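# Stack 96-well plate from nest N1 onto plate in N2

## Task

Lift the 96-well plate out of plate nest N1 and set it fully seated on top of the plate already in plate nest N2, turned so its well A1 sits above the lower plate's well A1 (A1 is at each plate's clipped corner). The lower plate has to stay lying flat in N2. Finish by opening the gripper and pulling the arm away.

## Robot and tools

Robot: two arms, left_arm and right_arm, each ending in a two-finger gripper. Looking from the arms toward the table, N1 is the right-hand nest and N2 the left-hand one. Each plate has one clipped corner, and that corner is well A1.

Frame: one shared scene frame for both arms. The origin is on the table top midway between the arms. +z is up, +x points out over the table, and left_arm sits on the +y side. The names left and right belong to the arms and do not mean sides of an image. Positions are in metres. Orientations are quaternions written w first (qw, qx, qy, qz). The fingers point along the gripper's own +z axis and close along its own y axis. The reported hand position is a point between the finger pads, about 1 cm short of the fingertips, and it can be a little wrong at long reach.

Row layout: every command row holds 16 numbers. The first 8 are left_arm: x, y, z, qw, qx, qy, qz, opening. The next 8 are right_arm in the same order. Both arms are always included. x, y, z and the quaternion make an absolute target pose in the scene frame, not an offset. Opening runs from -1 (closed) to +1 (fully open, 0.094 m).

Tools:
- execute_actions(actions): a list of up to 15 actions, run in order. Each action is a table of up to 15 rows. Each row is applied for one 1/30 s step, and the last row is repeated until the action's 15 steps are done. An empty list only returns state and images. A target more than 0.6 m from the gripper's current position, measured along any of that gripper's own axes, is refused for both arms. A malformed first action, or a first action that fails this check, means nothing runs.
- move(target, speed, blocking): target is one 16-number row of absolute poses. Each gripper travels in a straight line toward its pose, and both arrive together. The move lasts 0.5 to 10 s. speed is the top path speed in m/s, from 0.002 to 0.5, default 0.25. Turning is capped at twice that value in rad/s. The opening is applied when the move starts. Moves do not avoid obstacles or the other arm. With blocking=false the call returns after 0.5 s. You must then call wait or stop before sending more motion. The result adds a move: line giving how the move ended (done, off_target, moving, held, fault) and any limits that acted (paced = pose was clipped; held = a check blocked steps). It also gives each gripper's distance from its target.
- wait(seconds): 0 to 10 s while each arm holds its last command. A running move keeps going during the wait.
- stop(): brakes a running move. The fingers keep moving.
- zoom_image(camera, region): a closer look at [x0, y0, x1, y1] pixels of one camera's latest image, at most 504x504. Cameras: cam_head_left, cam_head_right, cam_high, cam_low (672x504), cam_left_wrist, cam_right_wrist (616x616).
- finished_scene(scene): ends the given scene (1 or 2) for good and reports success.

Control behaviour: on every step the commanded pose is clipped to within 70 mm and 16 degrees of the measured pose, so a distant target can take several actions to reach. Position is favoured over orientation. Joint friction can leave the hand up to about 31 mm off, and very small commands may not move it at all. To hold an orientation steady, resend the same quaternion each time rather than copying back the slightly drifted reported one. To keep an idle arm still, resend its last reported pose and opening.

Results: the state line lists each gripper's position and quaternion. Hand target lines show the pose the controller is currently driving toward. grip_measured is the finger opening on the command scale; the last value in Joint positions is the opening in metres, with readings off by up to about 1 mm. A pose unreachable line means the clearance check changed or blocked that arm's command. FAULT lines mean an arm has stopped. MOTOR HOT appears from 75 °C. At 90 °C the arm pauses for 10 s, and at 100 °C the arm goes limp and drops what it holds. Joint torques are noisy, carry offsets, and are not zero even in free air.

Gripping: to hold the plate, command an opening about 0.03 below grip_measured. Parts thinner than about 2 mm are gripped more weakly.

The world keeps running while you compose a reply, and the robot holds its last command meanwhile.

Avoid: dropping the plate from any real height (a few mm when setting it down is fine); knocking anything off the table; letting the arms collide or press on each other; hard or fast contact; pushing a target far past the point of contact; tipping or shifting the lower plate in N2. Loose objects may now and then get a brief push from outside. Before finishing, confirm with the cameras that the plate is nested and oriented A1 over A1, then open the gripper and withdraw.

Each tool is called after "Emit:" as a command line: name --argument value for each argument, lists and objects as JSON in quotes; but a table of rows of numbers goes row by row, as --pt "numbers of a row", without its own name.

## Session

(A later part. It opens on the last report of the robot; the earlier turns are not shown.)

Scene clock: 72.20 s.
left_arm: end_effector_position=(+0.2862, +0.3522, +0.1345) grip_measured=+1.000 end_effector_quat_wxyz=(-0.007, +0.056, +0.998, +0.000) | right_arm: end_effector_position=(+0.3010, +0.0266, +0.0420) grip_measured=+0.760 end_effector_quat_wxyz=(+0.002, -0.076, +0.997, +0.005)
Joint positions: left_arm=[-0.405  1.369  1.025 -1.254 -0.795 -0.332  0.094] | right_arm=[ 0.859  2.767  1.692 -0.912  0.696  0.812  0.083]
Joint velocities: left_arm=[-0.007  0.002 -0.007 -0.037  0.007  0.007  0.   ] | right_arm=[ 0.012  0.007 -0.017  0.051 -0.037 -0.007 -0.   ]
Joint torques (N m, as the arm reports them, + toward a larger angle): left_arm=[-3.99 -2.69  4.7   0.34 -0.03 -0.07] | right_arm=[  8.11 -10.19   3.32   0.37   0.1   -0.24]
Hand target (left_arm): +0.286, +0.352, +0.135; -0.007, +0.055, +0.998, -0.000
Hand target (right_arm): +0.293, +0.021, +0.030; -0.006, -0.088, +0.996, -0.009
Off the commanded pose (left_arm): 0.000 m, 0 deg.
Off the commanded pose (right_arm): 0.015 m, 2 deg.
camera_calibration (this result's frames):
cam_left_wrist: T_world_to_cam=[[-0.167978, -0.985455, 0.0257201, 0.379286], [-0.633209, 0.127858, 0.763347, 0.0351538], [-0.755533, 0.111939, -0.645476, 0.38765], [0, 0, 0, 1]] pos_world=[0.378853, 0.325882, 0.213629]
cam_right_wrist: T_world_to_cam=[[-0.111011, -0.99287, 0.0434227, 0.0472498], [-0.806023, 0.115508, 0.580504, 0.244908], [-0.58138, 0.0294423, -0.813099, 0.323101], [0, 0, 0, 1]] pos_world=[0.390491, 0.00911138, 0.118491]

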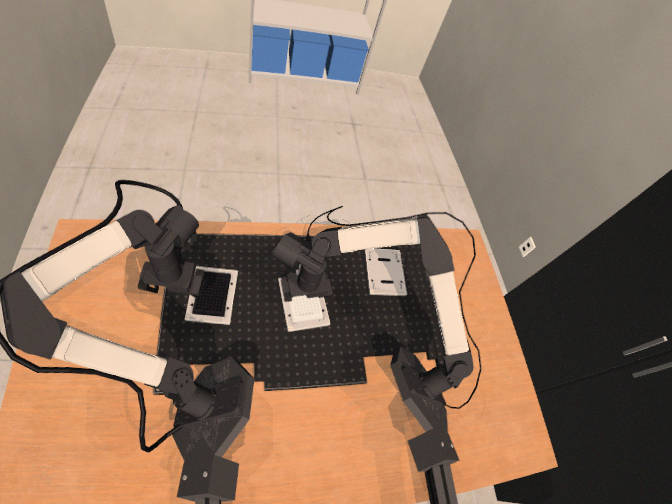

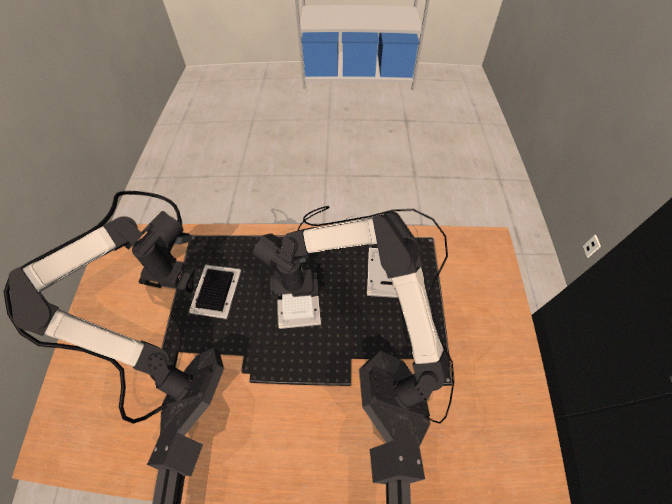

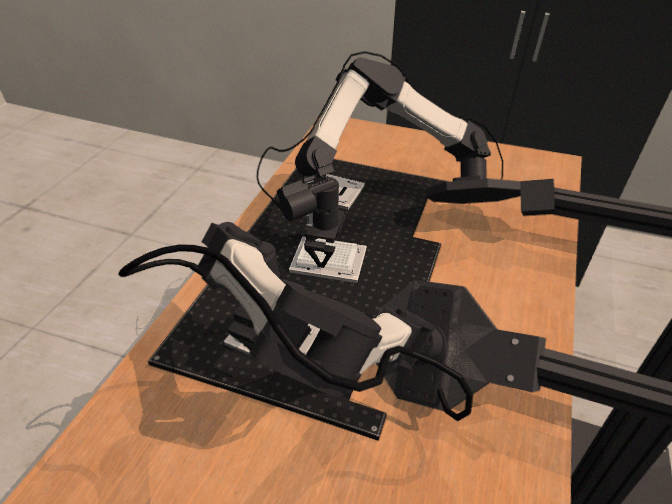

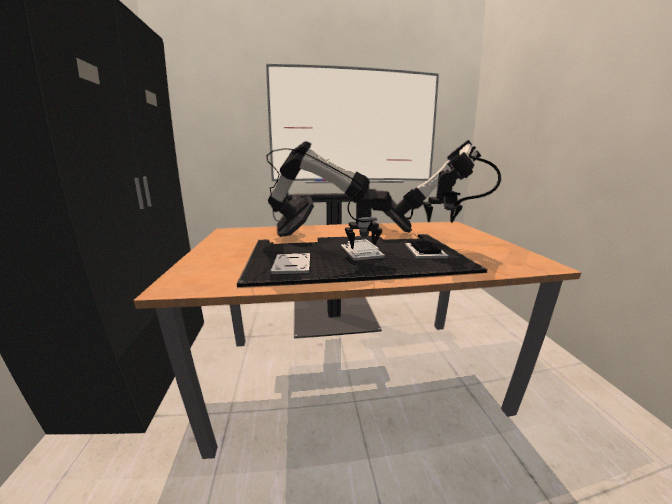

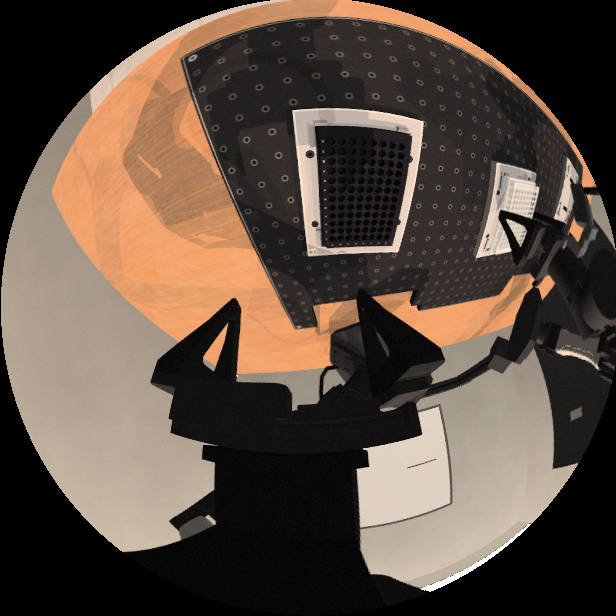

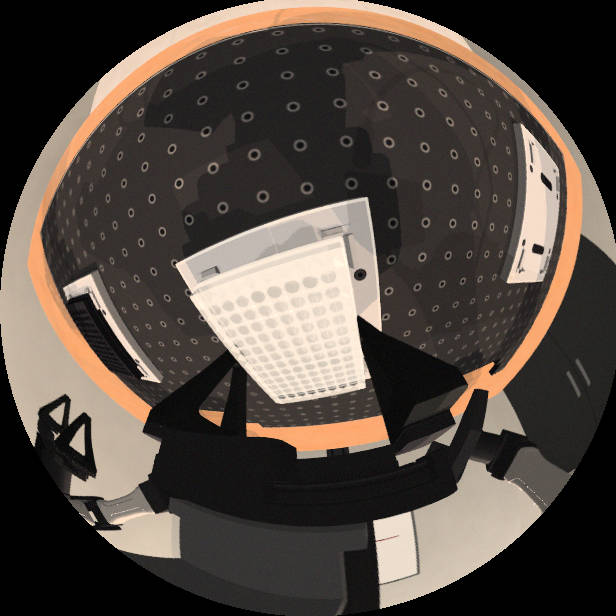

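Emit:
execute_actions --actions '[[[0.2862,0.3522,0.1345,-0.007,0.055,0.998,0,1,0.291,0.018,0.029,-0.005,-0.09,0.996,-0.012,0.715]],[[0.2862,0.3522,0.1345,-0.007,0.055,0.998,0,1,0.291,0.018,0.0275,-0.005,-0.09,0.996,-0.012,0.715]]]'

Emit:
zoom_image --camera "cam_right_wrist" --region '[150,160,400,410]'

Scene clock: 82.10 s.
left_arm: end_effector_position=(+0.2862, +0.3522, +0.1345) grip_measured=+1.000 end_effector_quat_wxyz=(-0.007, +0.056, +0.998, +0.000) | right_arm: end_effector_position=(+0.2954, +0.0234, +0.0379) grip_measured=+0.760 end_effector_quat_wxyz=(-0.000, -0.083, +0.997, -0.002)
Joint positions: left_arm=[-0.405  1.369  1.025 -1.254 -0.795 -0.332  0.094] | right_arm=[ 0.859  2.767  1.669 -0.906  0.699  0.81   0.083]
Joint velocities: left_arm=[ 0.002 -0.007  0.002  0.007 -0.022  0.022  0.   ] | right_arm=[ 0.002  0.002 -0.012 -0.007 -0.007 -0.051 -0.001]
Joint torques (N m, as the arm reports them, + toward a larger angle): left_arm=[-3.96 -2.66  4.67  0.34 -0.04 -0.07] | right_arm=[  7.73 -10.54   3.55   0.38   0.11  -0.23]
Hand target (left_arm): +0.286, +0.352, +0.135; -0.007, +0.055, +0.998, -0.000
Hand target (right_arm): +0.291, +0.018, +0.028; -0.006, -0.090, +0.996, -0.012
Off the commanded pose (left_arm): 0.000 m, 0 deg.
Off the commanded pose (right_arm): 0.012 m, 2 deg.
camera_calibration (this result's frames):
cam_left_wrist: T_world_to_cam=[[-0.167978, -0.985455, 0.0257201, 0.379286], [-0.633209, 0.127858, 0.763347, 0.0351538], [-0.755533, 0.111939, -0.645476, 0.38765], [0, 0, 0, 1]] pos_world=[0.378853, 0.325882, 0.213629]
cam_right_wrist: T_world_to_cam=[[-0.0974372, -0.993644, 0.0563711, 0.0391365], [-0.804993, 0.111991, 0.582619, 0.242812], [-0.585229, 0.0113904, -0.810788, 0.318025], [0, 0, 0, 1]] pos_world=[0.385392, 0.00807265, 0.114178]

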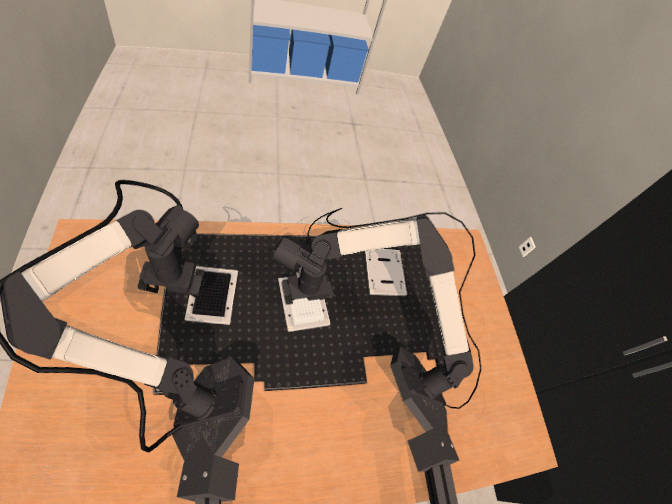

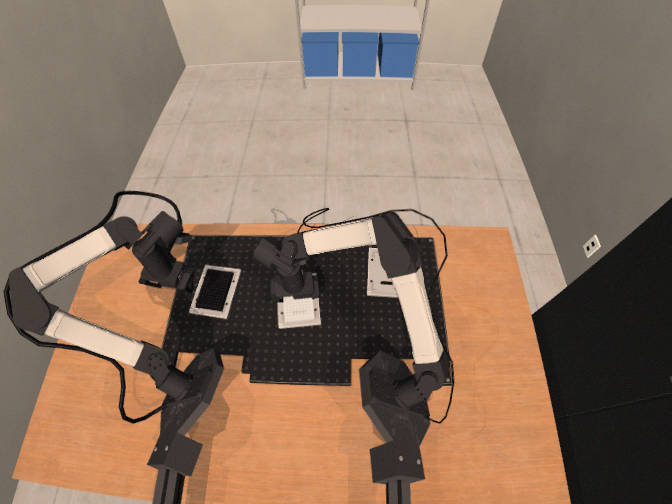

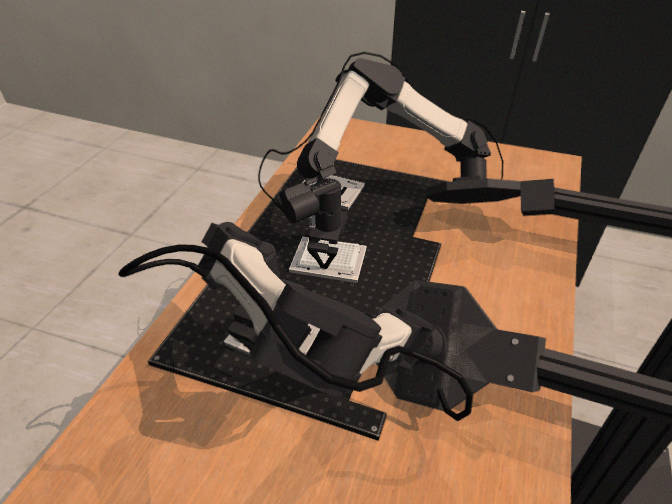

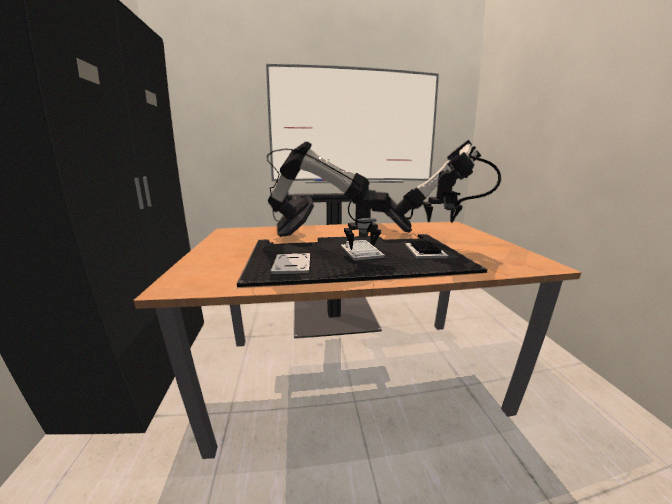

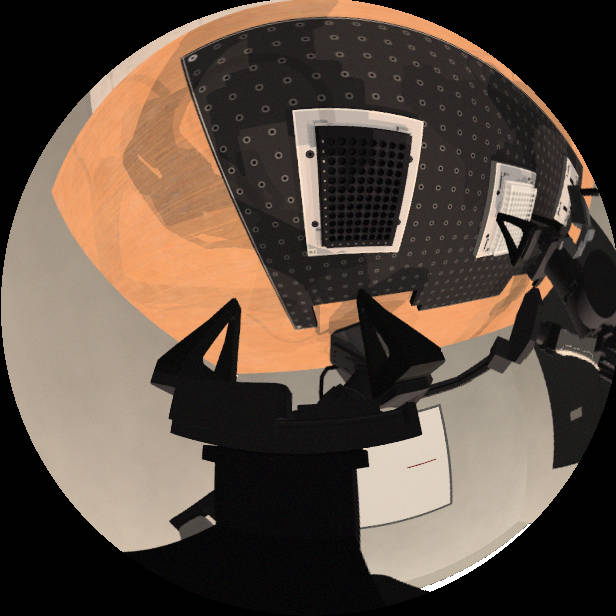

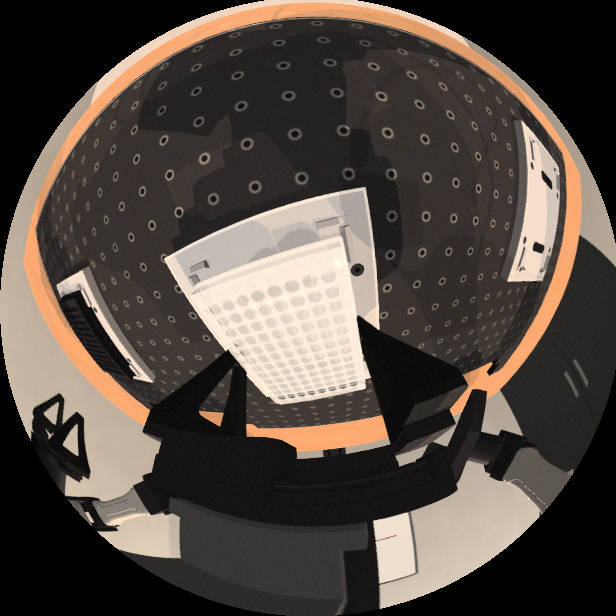

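Region (150, 160, 400, 410) of cam_right_wrist's 616x616 image, scaled by 2.016, with more detail than that image has.

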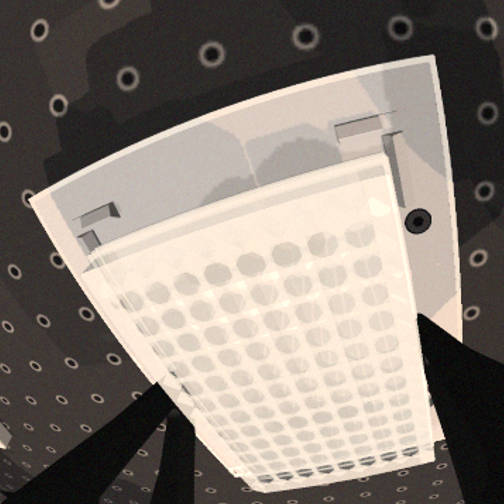

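The waist should now break loose and give +x.

Emit:
execute_actions --actions '[[[0.2862,0.3522,0.1345,-0.007,0.055,0.998,0,1,0.2925,0.018,0.028,-0.005,-0.078,0.997,-0.012,0.715]],[[0.2862,0.3522,0.1345,-0.007,0.055,0.998,0,1,0.294,0.018,0.028,-0.005,-0.078,0.997,-0.012,0.715]]]'

Emit:
zoom_image --camera "cam_right_wrist" --region '[150,160,400,410]'

Scene clock: 87.00 s.
left_arm: end_effector_position=(+0.2862, +0.3522, +0.1345) grip_measured=+1.000 end_effector_quat_wxyz=(-0.007, +0.056, +0.998, +0.000) | right_arm: end_effector_position=(+0.2959, +0.0226, +0.0369) grip_measured=+0.760 end_effector_quat_wxyz=(-0.002, -0.081, +0.997, -0.002)
Joint positions: left_arm=[-0.405  1.369  1.025 -1.254 -0.795 -0.332  0.094] | right_arm=[ 0.855  2.767  1.669 -0.905  0.699  0.81   0.083]
Joint velocities: left_arm=[-0.007  0.002  0.007  0.022 -0.037  0.007  0.   ] | right_arm=[-0.012 -0.002 -0.002 -0.037 -0.022 -0.066  0.   ]
Joint torques (N m, as the arm reports them, + toward a larger angle): left_arm=[-3.97 -2.7   4.71  0.34 -0.04 -0.07] | right_arm=[  7.77 -10.39   4.4    0.32   0.12  -0.03]
Hand target (left_arm): +0.286, +0.352, +0.135; -0.007, +0.055, +0.998, -0.000
Hand target (right_arm): +0.294, +0.018, +0.028; -0.005, -0.078, +0.997, -0.012
Off the commanded pose (left_arm): 0.000 m, 0 deg.
Off the commanded pose (right_arm): 0.010 m, 1 deg.
camera_calibration (this result's frames):
cam_left_wrist: T_world_to_cam=[[-0.167978, -0.985455, 0.0257201, 0.379286], [-0.633209, 0.127858, 0.763347, 0.0351538], [-0.755533, 0.111939, -0.645476, 0.38765], [0, 0, 0, 1]] pos_world=[0.378853, 0.325882, 0.213629]
cam_right_wrist: T_world_to_cam=[[-0.100184, -0.993317, 0.0573095, 0.0392662], [-0.803261, 0.114737, 0.584471, 0.243278], [-0.587141, 0.0125202, -0.809388, 0.318059], [0, 0, 0, 1]] pos_world=[0.386095, 0.00710875, 0.112994]

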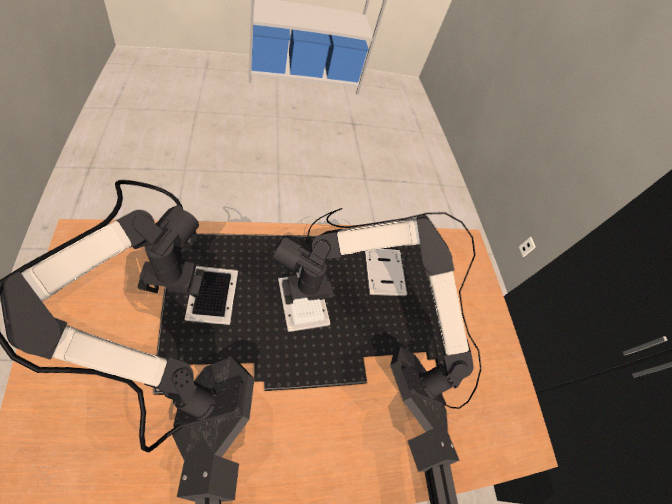

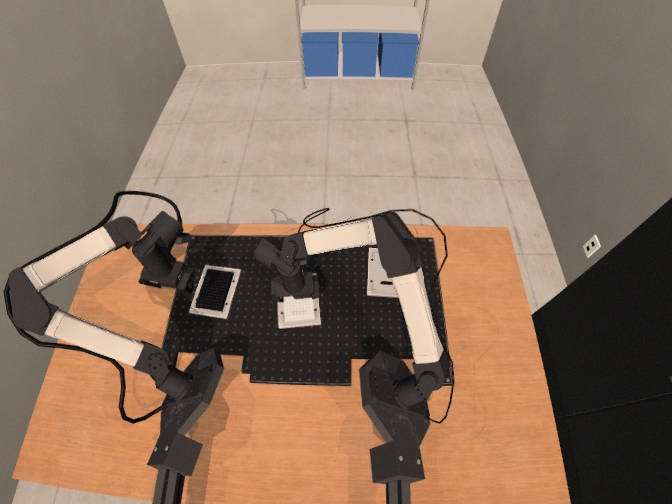

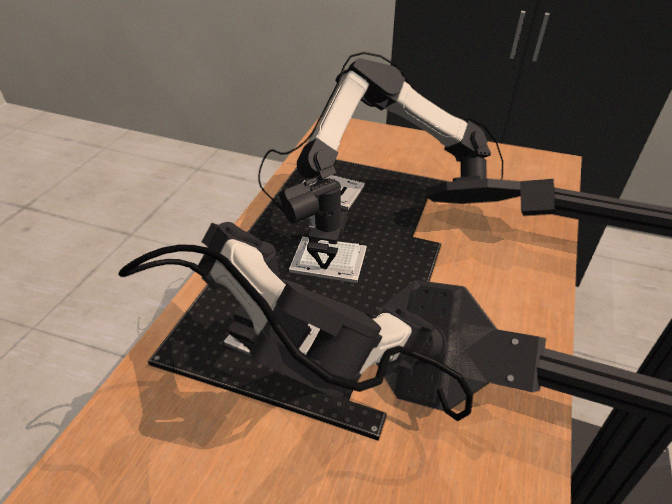

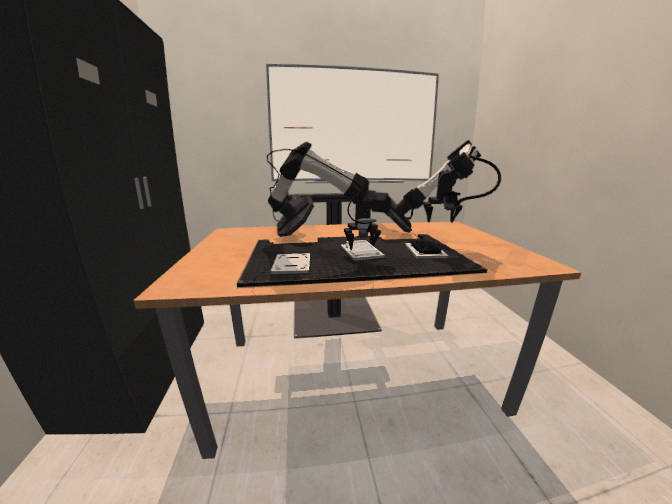

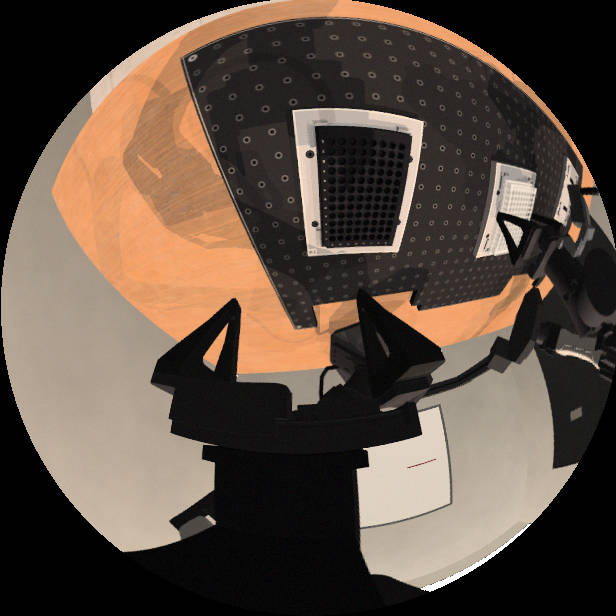

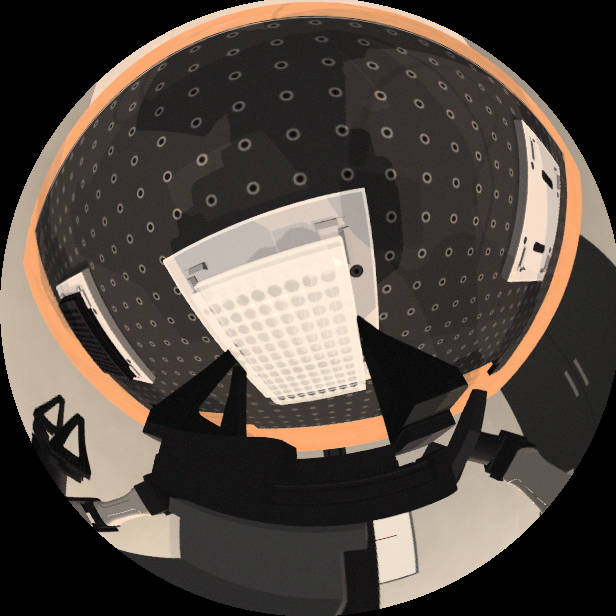

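Region (150, 160, 400, 410) of cam_right_wrist's 616x616 image, scaled by 2.016, with more detail than that image has.

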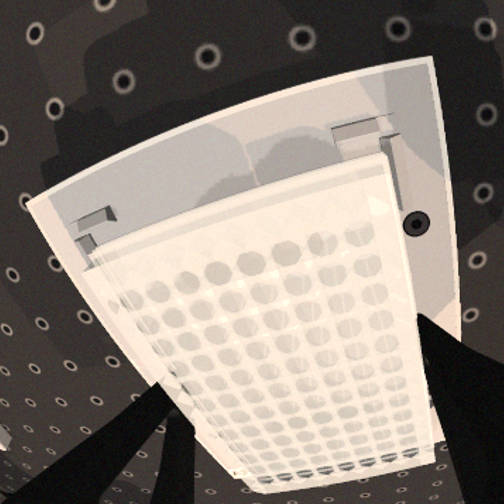

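Emit:
execute_actions --actions '[[[0.2862,0.3522,0.1345,-0.007,0.055,0.998,0,1,0.300,0.023,0.037,0,-0.078,0.997,0,0.715]],[[0.2862,0.3522,0.1345,-0.007,0.055,0.998,0,1,0.304,0.025,0.039,0.004,-0.074,0.997,0.004,0.715]]]'

Scene clock: 91.53 s.
left_arm: end_effector_position=(+0.2862, +0.3522, +0.1345) grip_measured=+1.000 end_effector_quat_wxyz=(-0.007, +0.056, +0.998, +0.000) | right_arm: end_effector_position=(+0.2959, +0.0226, +0.0369) grip_measured=+0.760 end_effector_quat_wxyz=(-0.002, -0.081, +0.997, -0.002)
Joint positions: left_arm=[-0.405  1.369  1.025 -1.254 -0.795 -0.332  0.094] | right_arm=[ 0.855  2.767  1.669 -0.905  0.699  0.81   0.083]
Joint velocities: left_arm=[-0.012 -0.002 -0.002 -0.081 -0.037 -0.007  0.   ] | right_arm=[-0.007  0.002 -0.002  0.037 -0.007 -0.007 -0.   ]
Joint torques (N m, as the arm reports them, + toward a larger angle): left_arm=[-3.99 -2.71  4.66  0.34 -0.04 -0.06] | right_arm=[  8.48 -11.51   6.61   0.32   0.06  -0.18]
Hand target (left_arm): +0.286, +0.352, +0.135; -0.007, +0.055, +0.998, -0.000
Hand target (right_arm): +0.304, +0.025, +0.039; +0.004, -0.074, +0.997, +0.004
Off the commanded pose (left_arm): 0.000 m, 0 deg.
Off the commanded pose (right_arm): 0.009 m, 1 deg.
camera_calibration (this result's frames):
cam_left_wrist: T_world_to_cam=[[-0.167978, -0.985455, 0.0257201, 0.379286], [-0.633209, 0.127858, 0.763347, 0.0351538], [-0.755533, 0.111939, -0.645476, 0.38765], [0, 0, 0, 1]] pos_world=[0.378853, 0.325882, 0.213629]
cam_right_wrist: T_world_to_cam=[[-0.100168, -0.993329, 0.0571276, 0.0392996], [-0.803077, 0.114612, 0.584749, 0.243168], [-0.587396, 0.0126952, -0.8092, 0.318091], [0, 0, 0, 1]] pos_world=[0.386065, 0.00712917, 0.112962]

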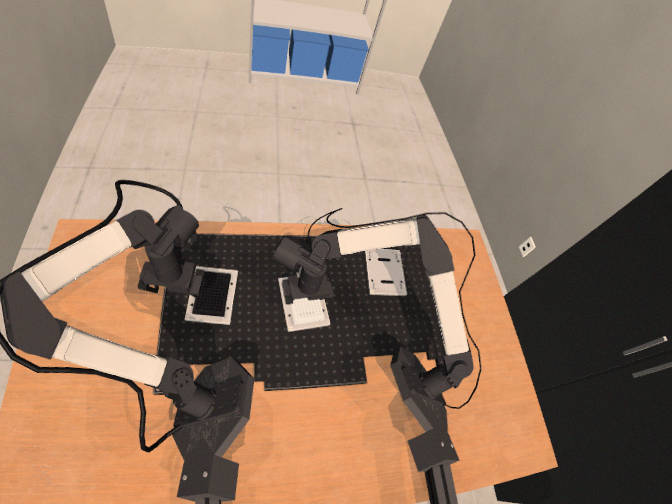

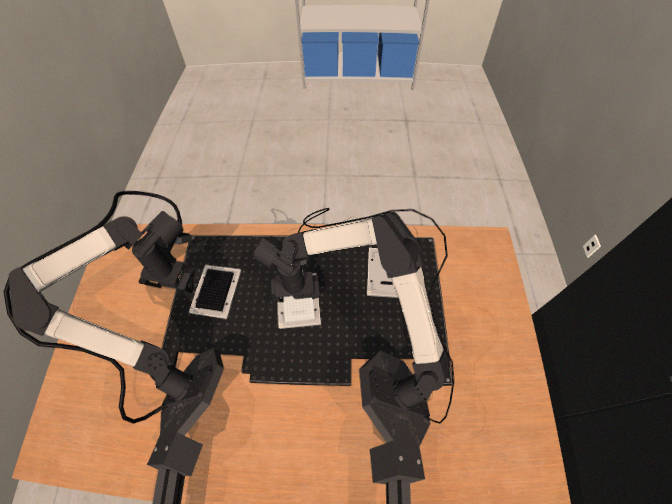

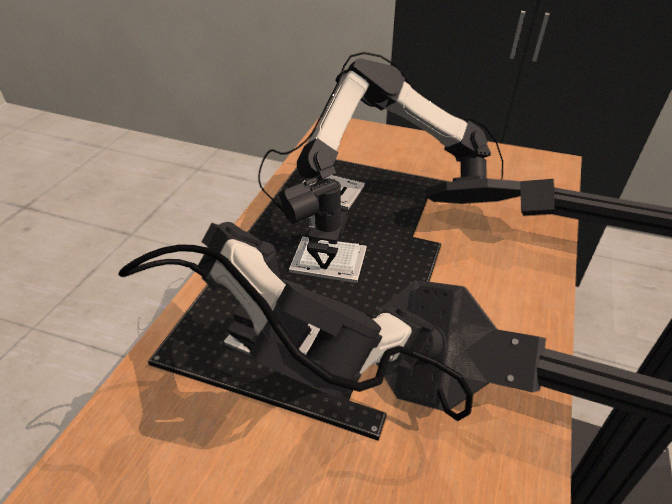

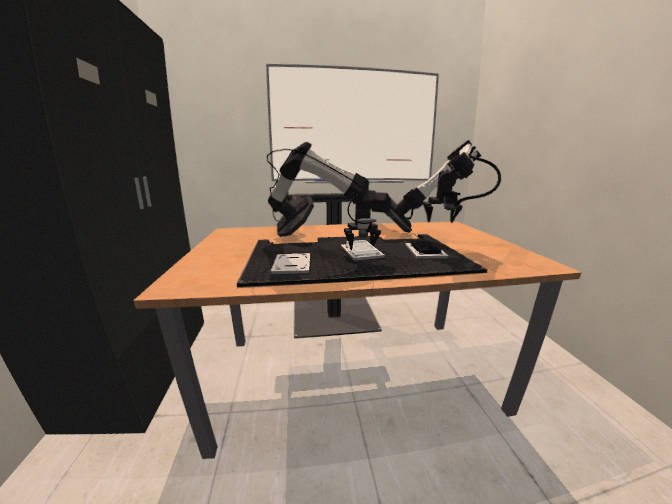

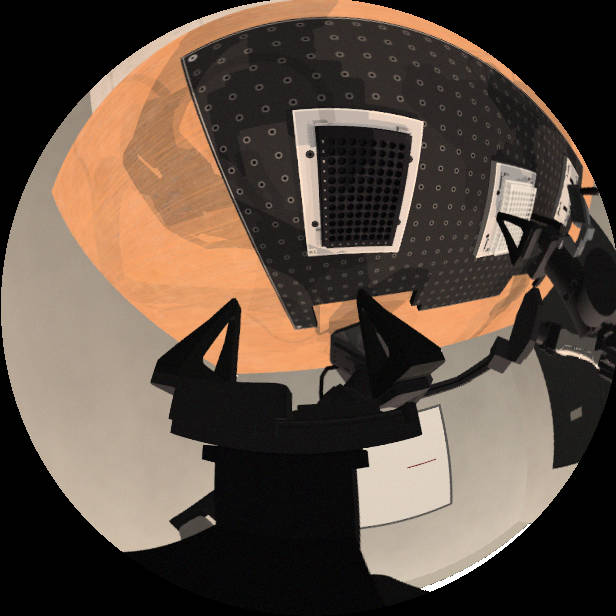

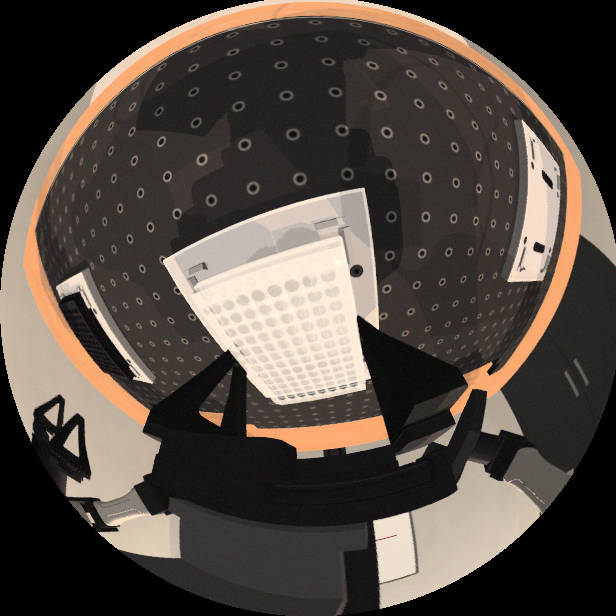

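Emit:
execute_actions --actions '[[[0.2862,0.3522,0.1345,-0.007,0.055,0.998,0,1,0.3075,0.026,0.040,0.004,-0.074,0.997,0.004,0.715]]]'

Scene clock: 95.73 s.
left_arm: end_effector_position=(+0.2862, +0.3522, +0.1345) grip_measured=+1.000 end_effector_quat_wxyz=(-0.007, +0.056, +0.998, +0.000) | right_arm: end_effector_position=(+0.3017, +0.0257, +0.0405) grip_measured=+0.760 end_effector_quat_wxyz=(+0.003, -0.075, +0.997, +0.004)
Joint positions: left_arm=[-0.405  1.369  1.025 -1.254 -0.795 -0.332  0.094] | right_arm=[ 0.855  2.767  1.689 -0.908  0.699  0.81   0.083]
Joint velocities: left_arm=[-0.002 -0.022 -0.022  0.095  0.022 -0.022  0.   ] | right_arm=[ 0.007 -0.022  0.007 -0.007 -0.007  0.037 -0.   ]
Joint torques (N m, as the arm reports them, + toward a larger angle): left_arm=[-3.98 -2.65  4.66  0.35 -0.05 -0.07] | right_arm=[  8.33 -10.95   6.66   0.25   0.07  -0.22]
Hand target (left_arm): +0.286, +0.352, +0.135; -0.007, +0.055, +0.998, -0.000
Hand target (right_arm): +0.307, +0.026, +0.040; +0.004, -0.074, +0.997, +0.004
Off the commanded pose (left_arm): 0.000 m, 0 deg.
Off the commanded pose (right_arm): 0.006 m, 0 deg.
camera_calibration (this result's frames):
cam_left_wrist: T_world_to_cam=[[-0.167978, -0.985455, 0.0257201, 0.379286], [-0.633209, 0.127858, 0.763347, 0.0351538], [-0.755533, 0.111939, -0.645476, 0.38765], [0, 0, 0, 1]] pos_world=[0.378853, 0.325882, 0.213629]
cam_right_wrist: T_world_to_cam=[[-0.112028, -0.992682, 0.0450784, 0.0467582], [-0.806266, 0.117319, 0.579802, 0.246454], [-0.580848, 0.0286088, -0.813509, 0.322199], [0, 0, 0, 1]] pos_world=[0.391095, 0.00828452, 0.117109]

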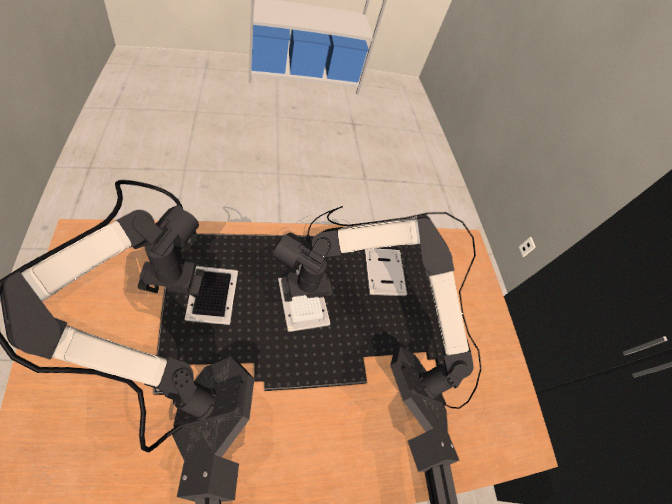

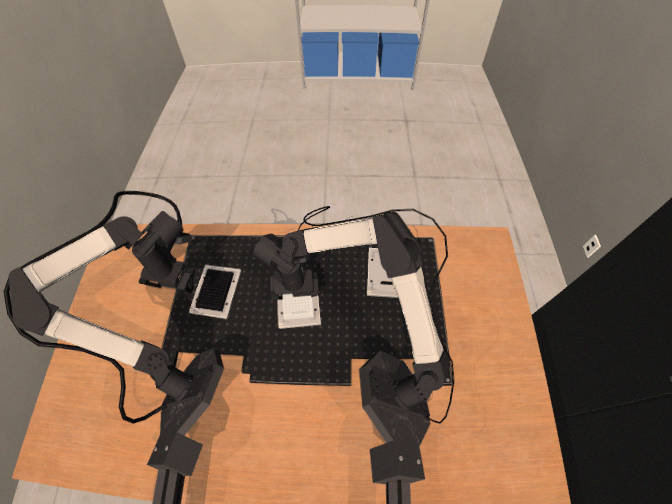

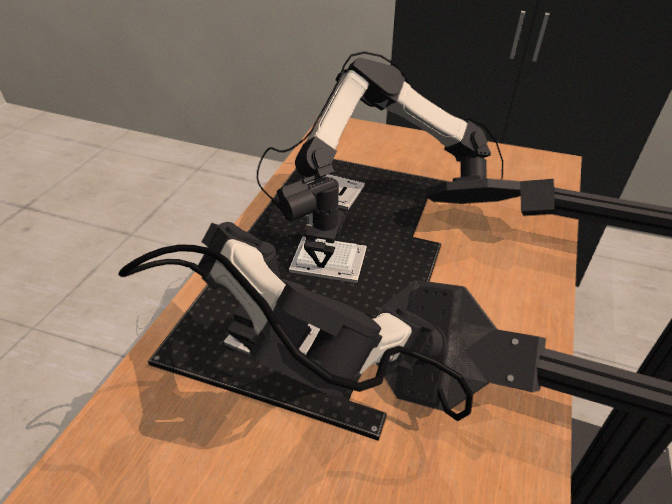

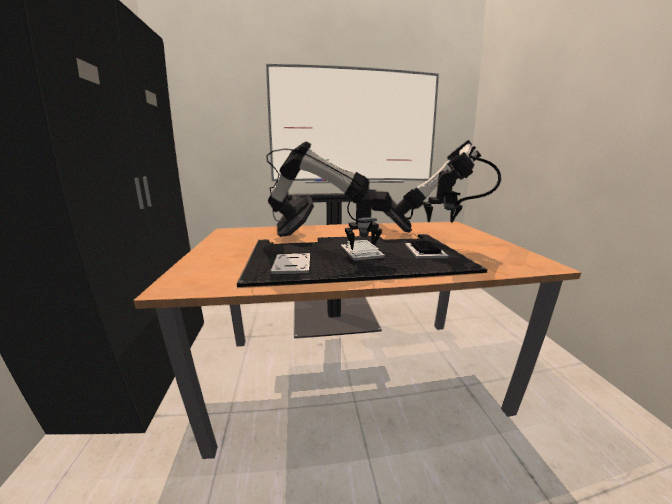

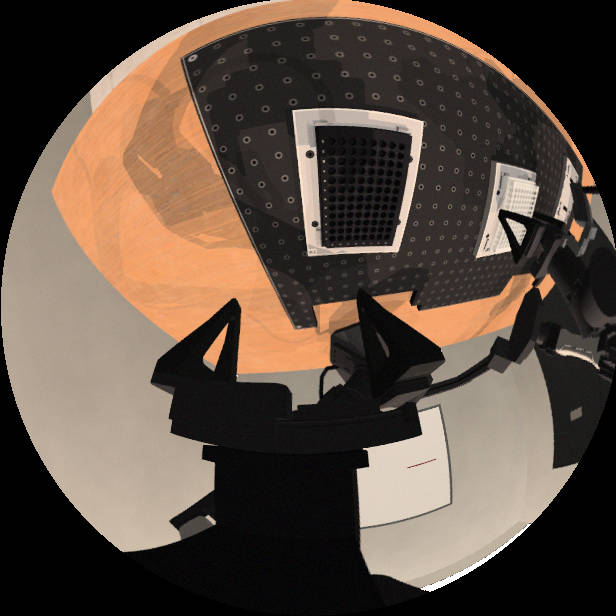

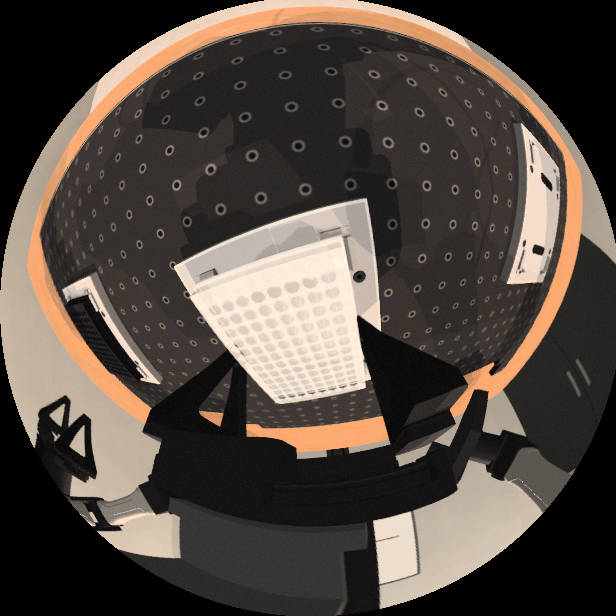

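Emit:
execute_actions --actions '[[[0.2862,0.3522,0.1345,-0.007,0.055,0.998,0,1,0.300,0.024,0.034,-0.003,-0.083,0.9965,-0.005,0.715]],[[0.2862,0.3522,0.1345,-0.007,0.055,0.998,0,1,0.298,0.023,0.030,-0.006,-0.086,0.996,-0.01,0.715]]]'

Scene clock: 100.73 s.
left_arm: end_effector_position=(+0.2862, +0.3522, +0.1345) grip_measured=+1.000 end_effector_quat_wxyz=(-0.007, +0.056, +0.998, +0.000) | right_arm: end_effector_position=(+0.2985, +0.0250, +0.0369) grip_measured=+0.760 end_effector_quat_wxyz=(+0.000, -0.081, +0.997, -0.003)
Joint positions: left_arm=[-0.405  1.369  1.025 -1.254 -0.795 -0.332  0.094] | right_arm=[ 0.855  2.779  1.689 -0.913  0.704  0.81   0.083]
Joint velocities: left_arm=[-0.007 -0.007 -0.002  0.007 -0.007 -0.007  0.   ] | right_arm=[ 0.002 -0.002 -0.017  0.007  0.007 -0.051 -0.   ]
Joint torques (N m, as the arm reports them, + toward a larger angle): left_arm=[-3.95 -2.68  4.69  0.33 -0.04 -0.06] | right_arm=[ 7.9  -9.92  5.96  0.17  0.06 -0.21]
Hand target (left_arm): +0.286, +0.352, +0.135; -0.007, +0.055, +0.998, -0.000
Hand target (right_arm): +0.298, +0.023, +0.030; -0.006, -0.086, +0.996, -0.010
Off the commanded pose (left_arm): 0.000 m, 0 deg.
Off the commanded pose (right_arm): 0.007 m, 1 deg.
camera_calibration (this result's frames):
cam_left_wrist: T_world_to_cam=[[-0.167978, -0.985455, 0.0257201, 0.379286], [-0.633209, 0.127858, 0.763347, 0.0351538], [-0.755533, 0.111939, -0.645476, 0.38765], [0, 0, 0, 1]] pos_world=[0.378853, 0.325882, 0.213629]
cam_right_wrist: T_world_to_cam=[[-0.101397, -0.993126, 0.0584697, 0.0422102], [-0.805738, 0.116454, 0.58071, 0.245921], [-0.583527, 0.0117712, -0.812008, 0.318575], [0, 0, 0, 1]] pos_world=[0.388326, 0.00953144, 0.113409]

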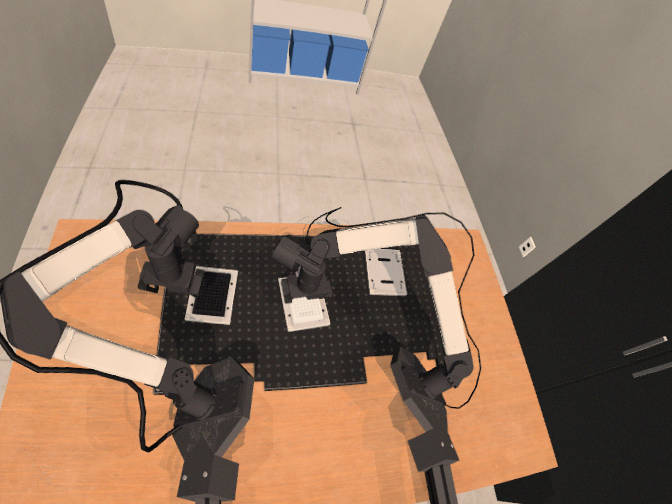

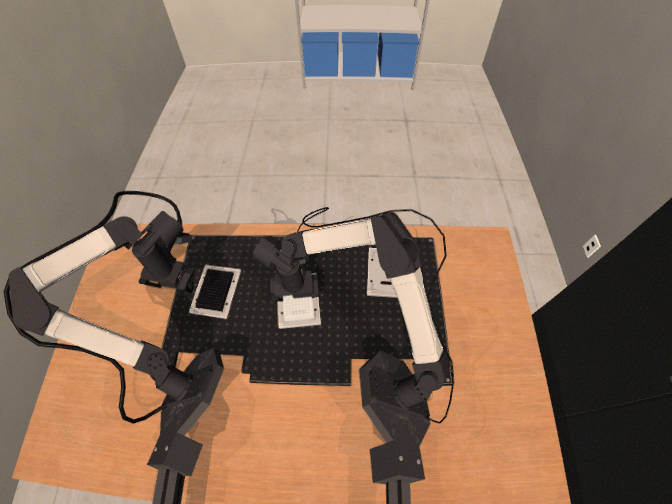

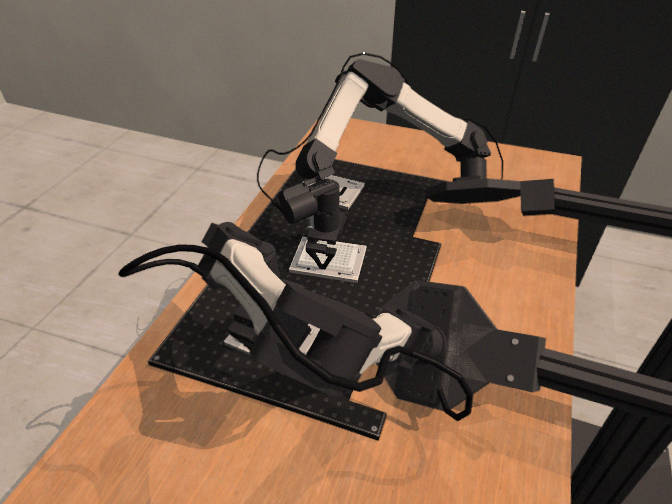

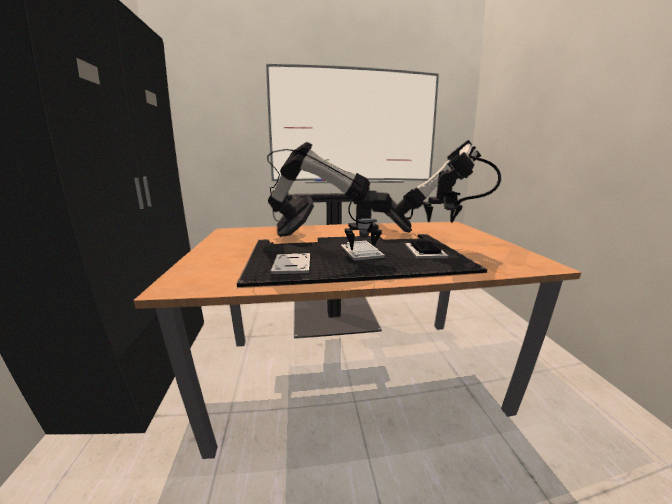

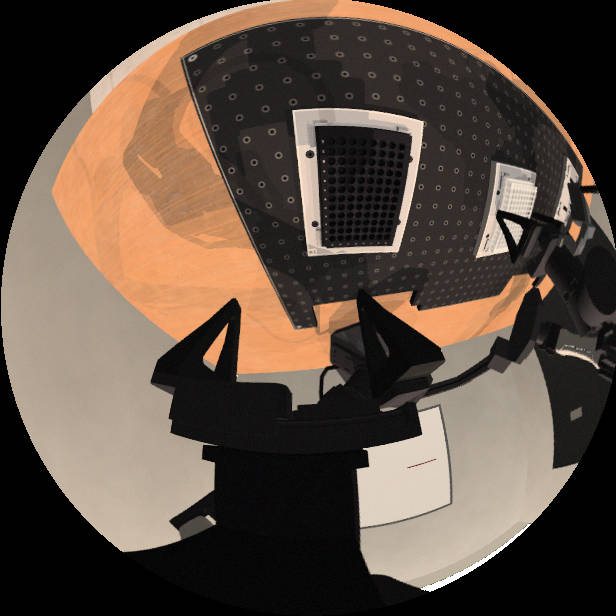

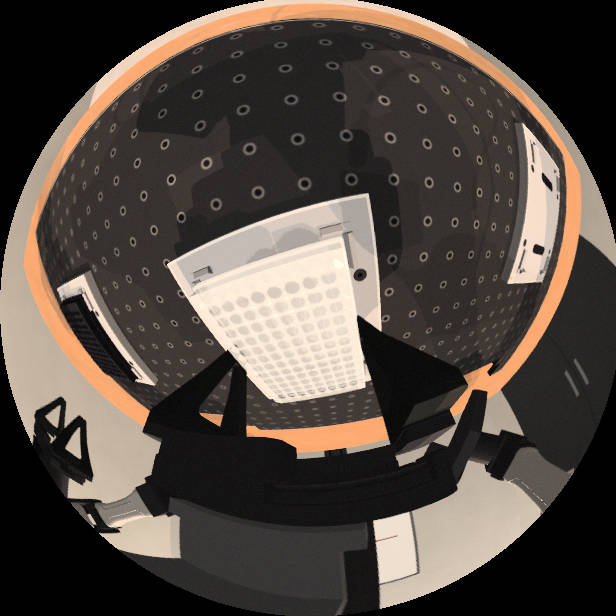

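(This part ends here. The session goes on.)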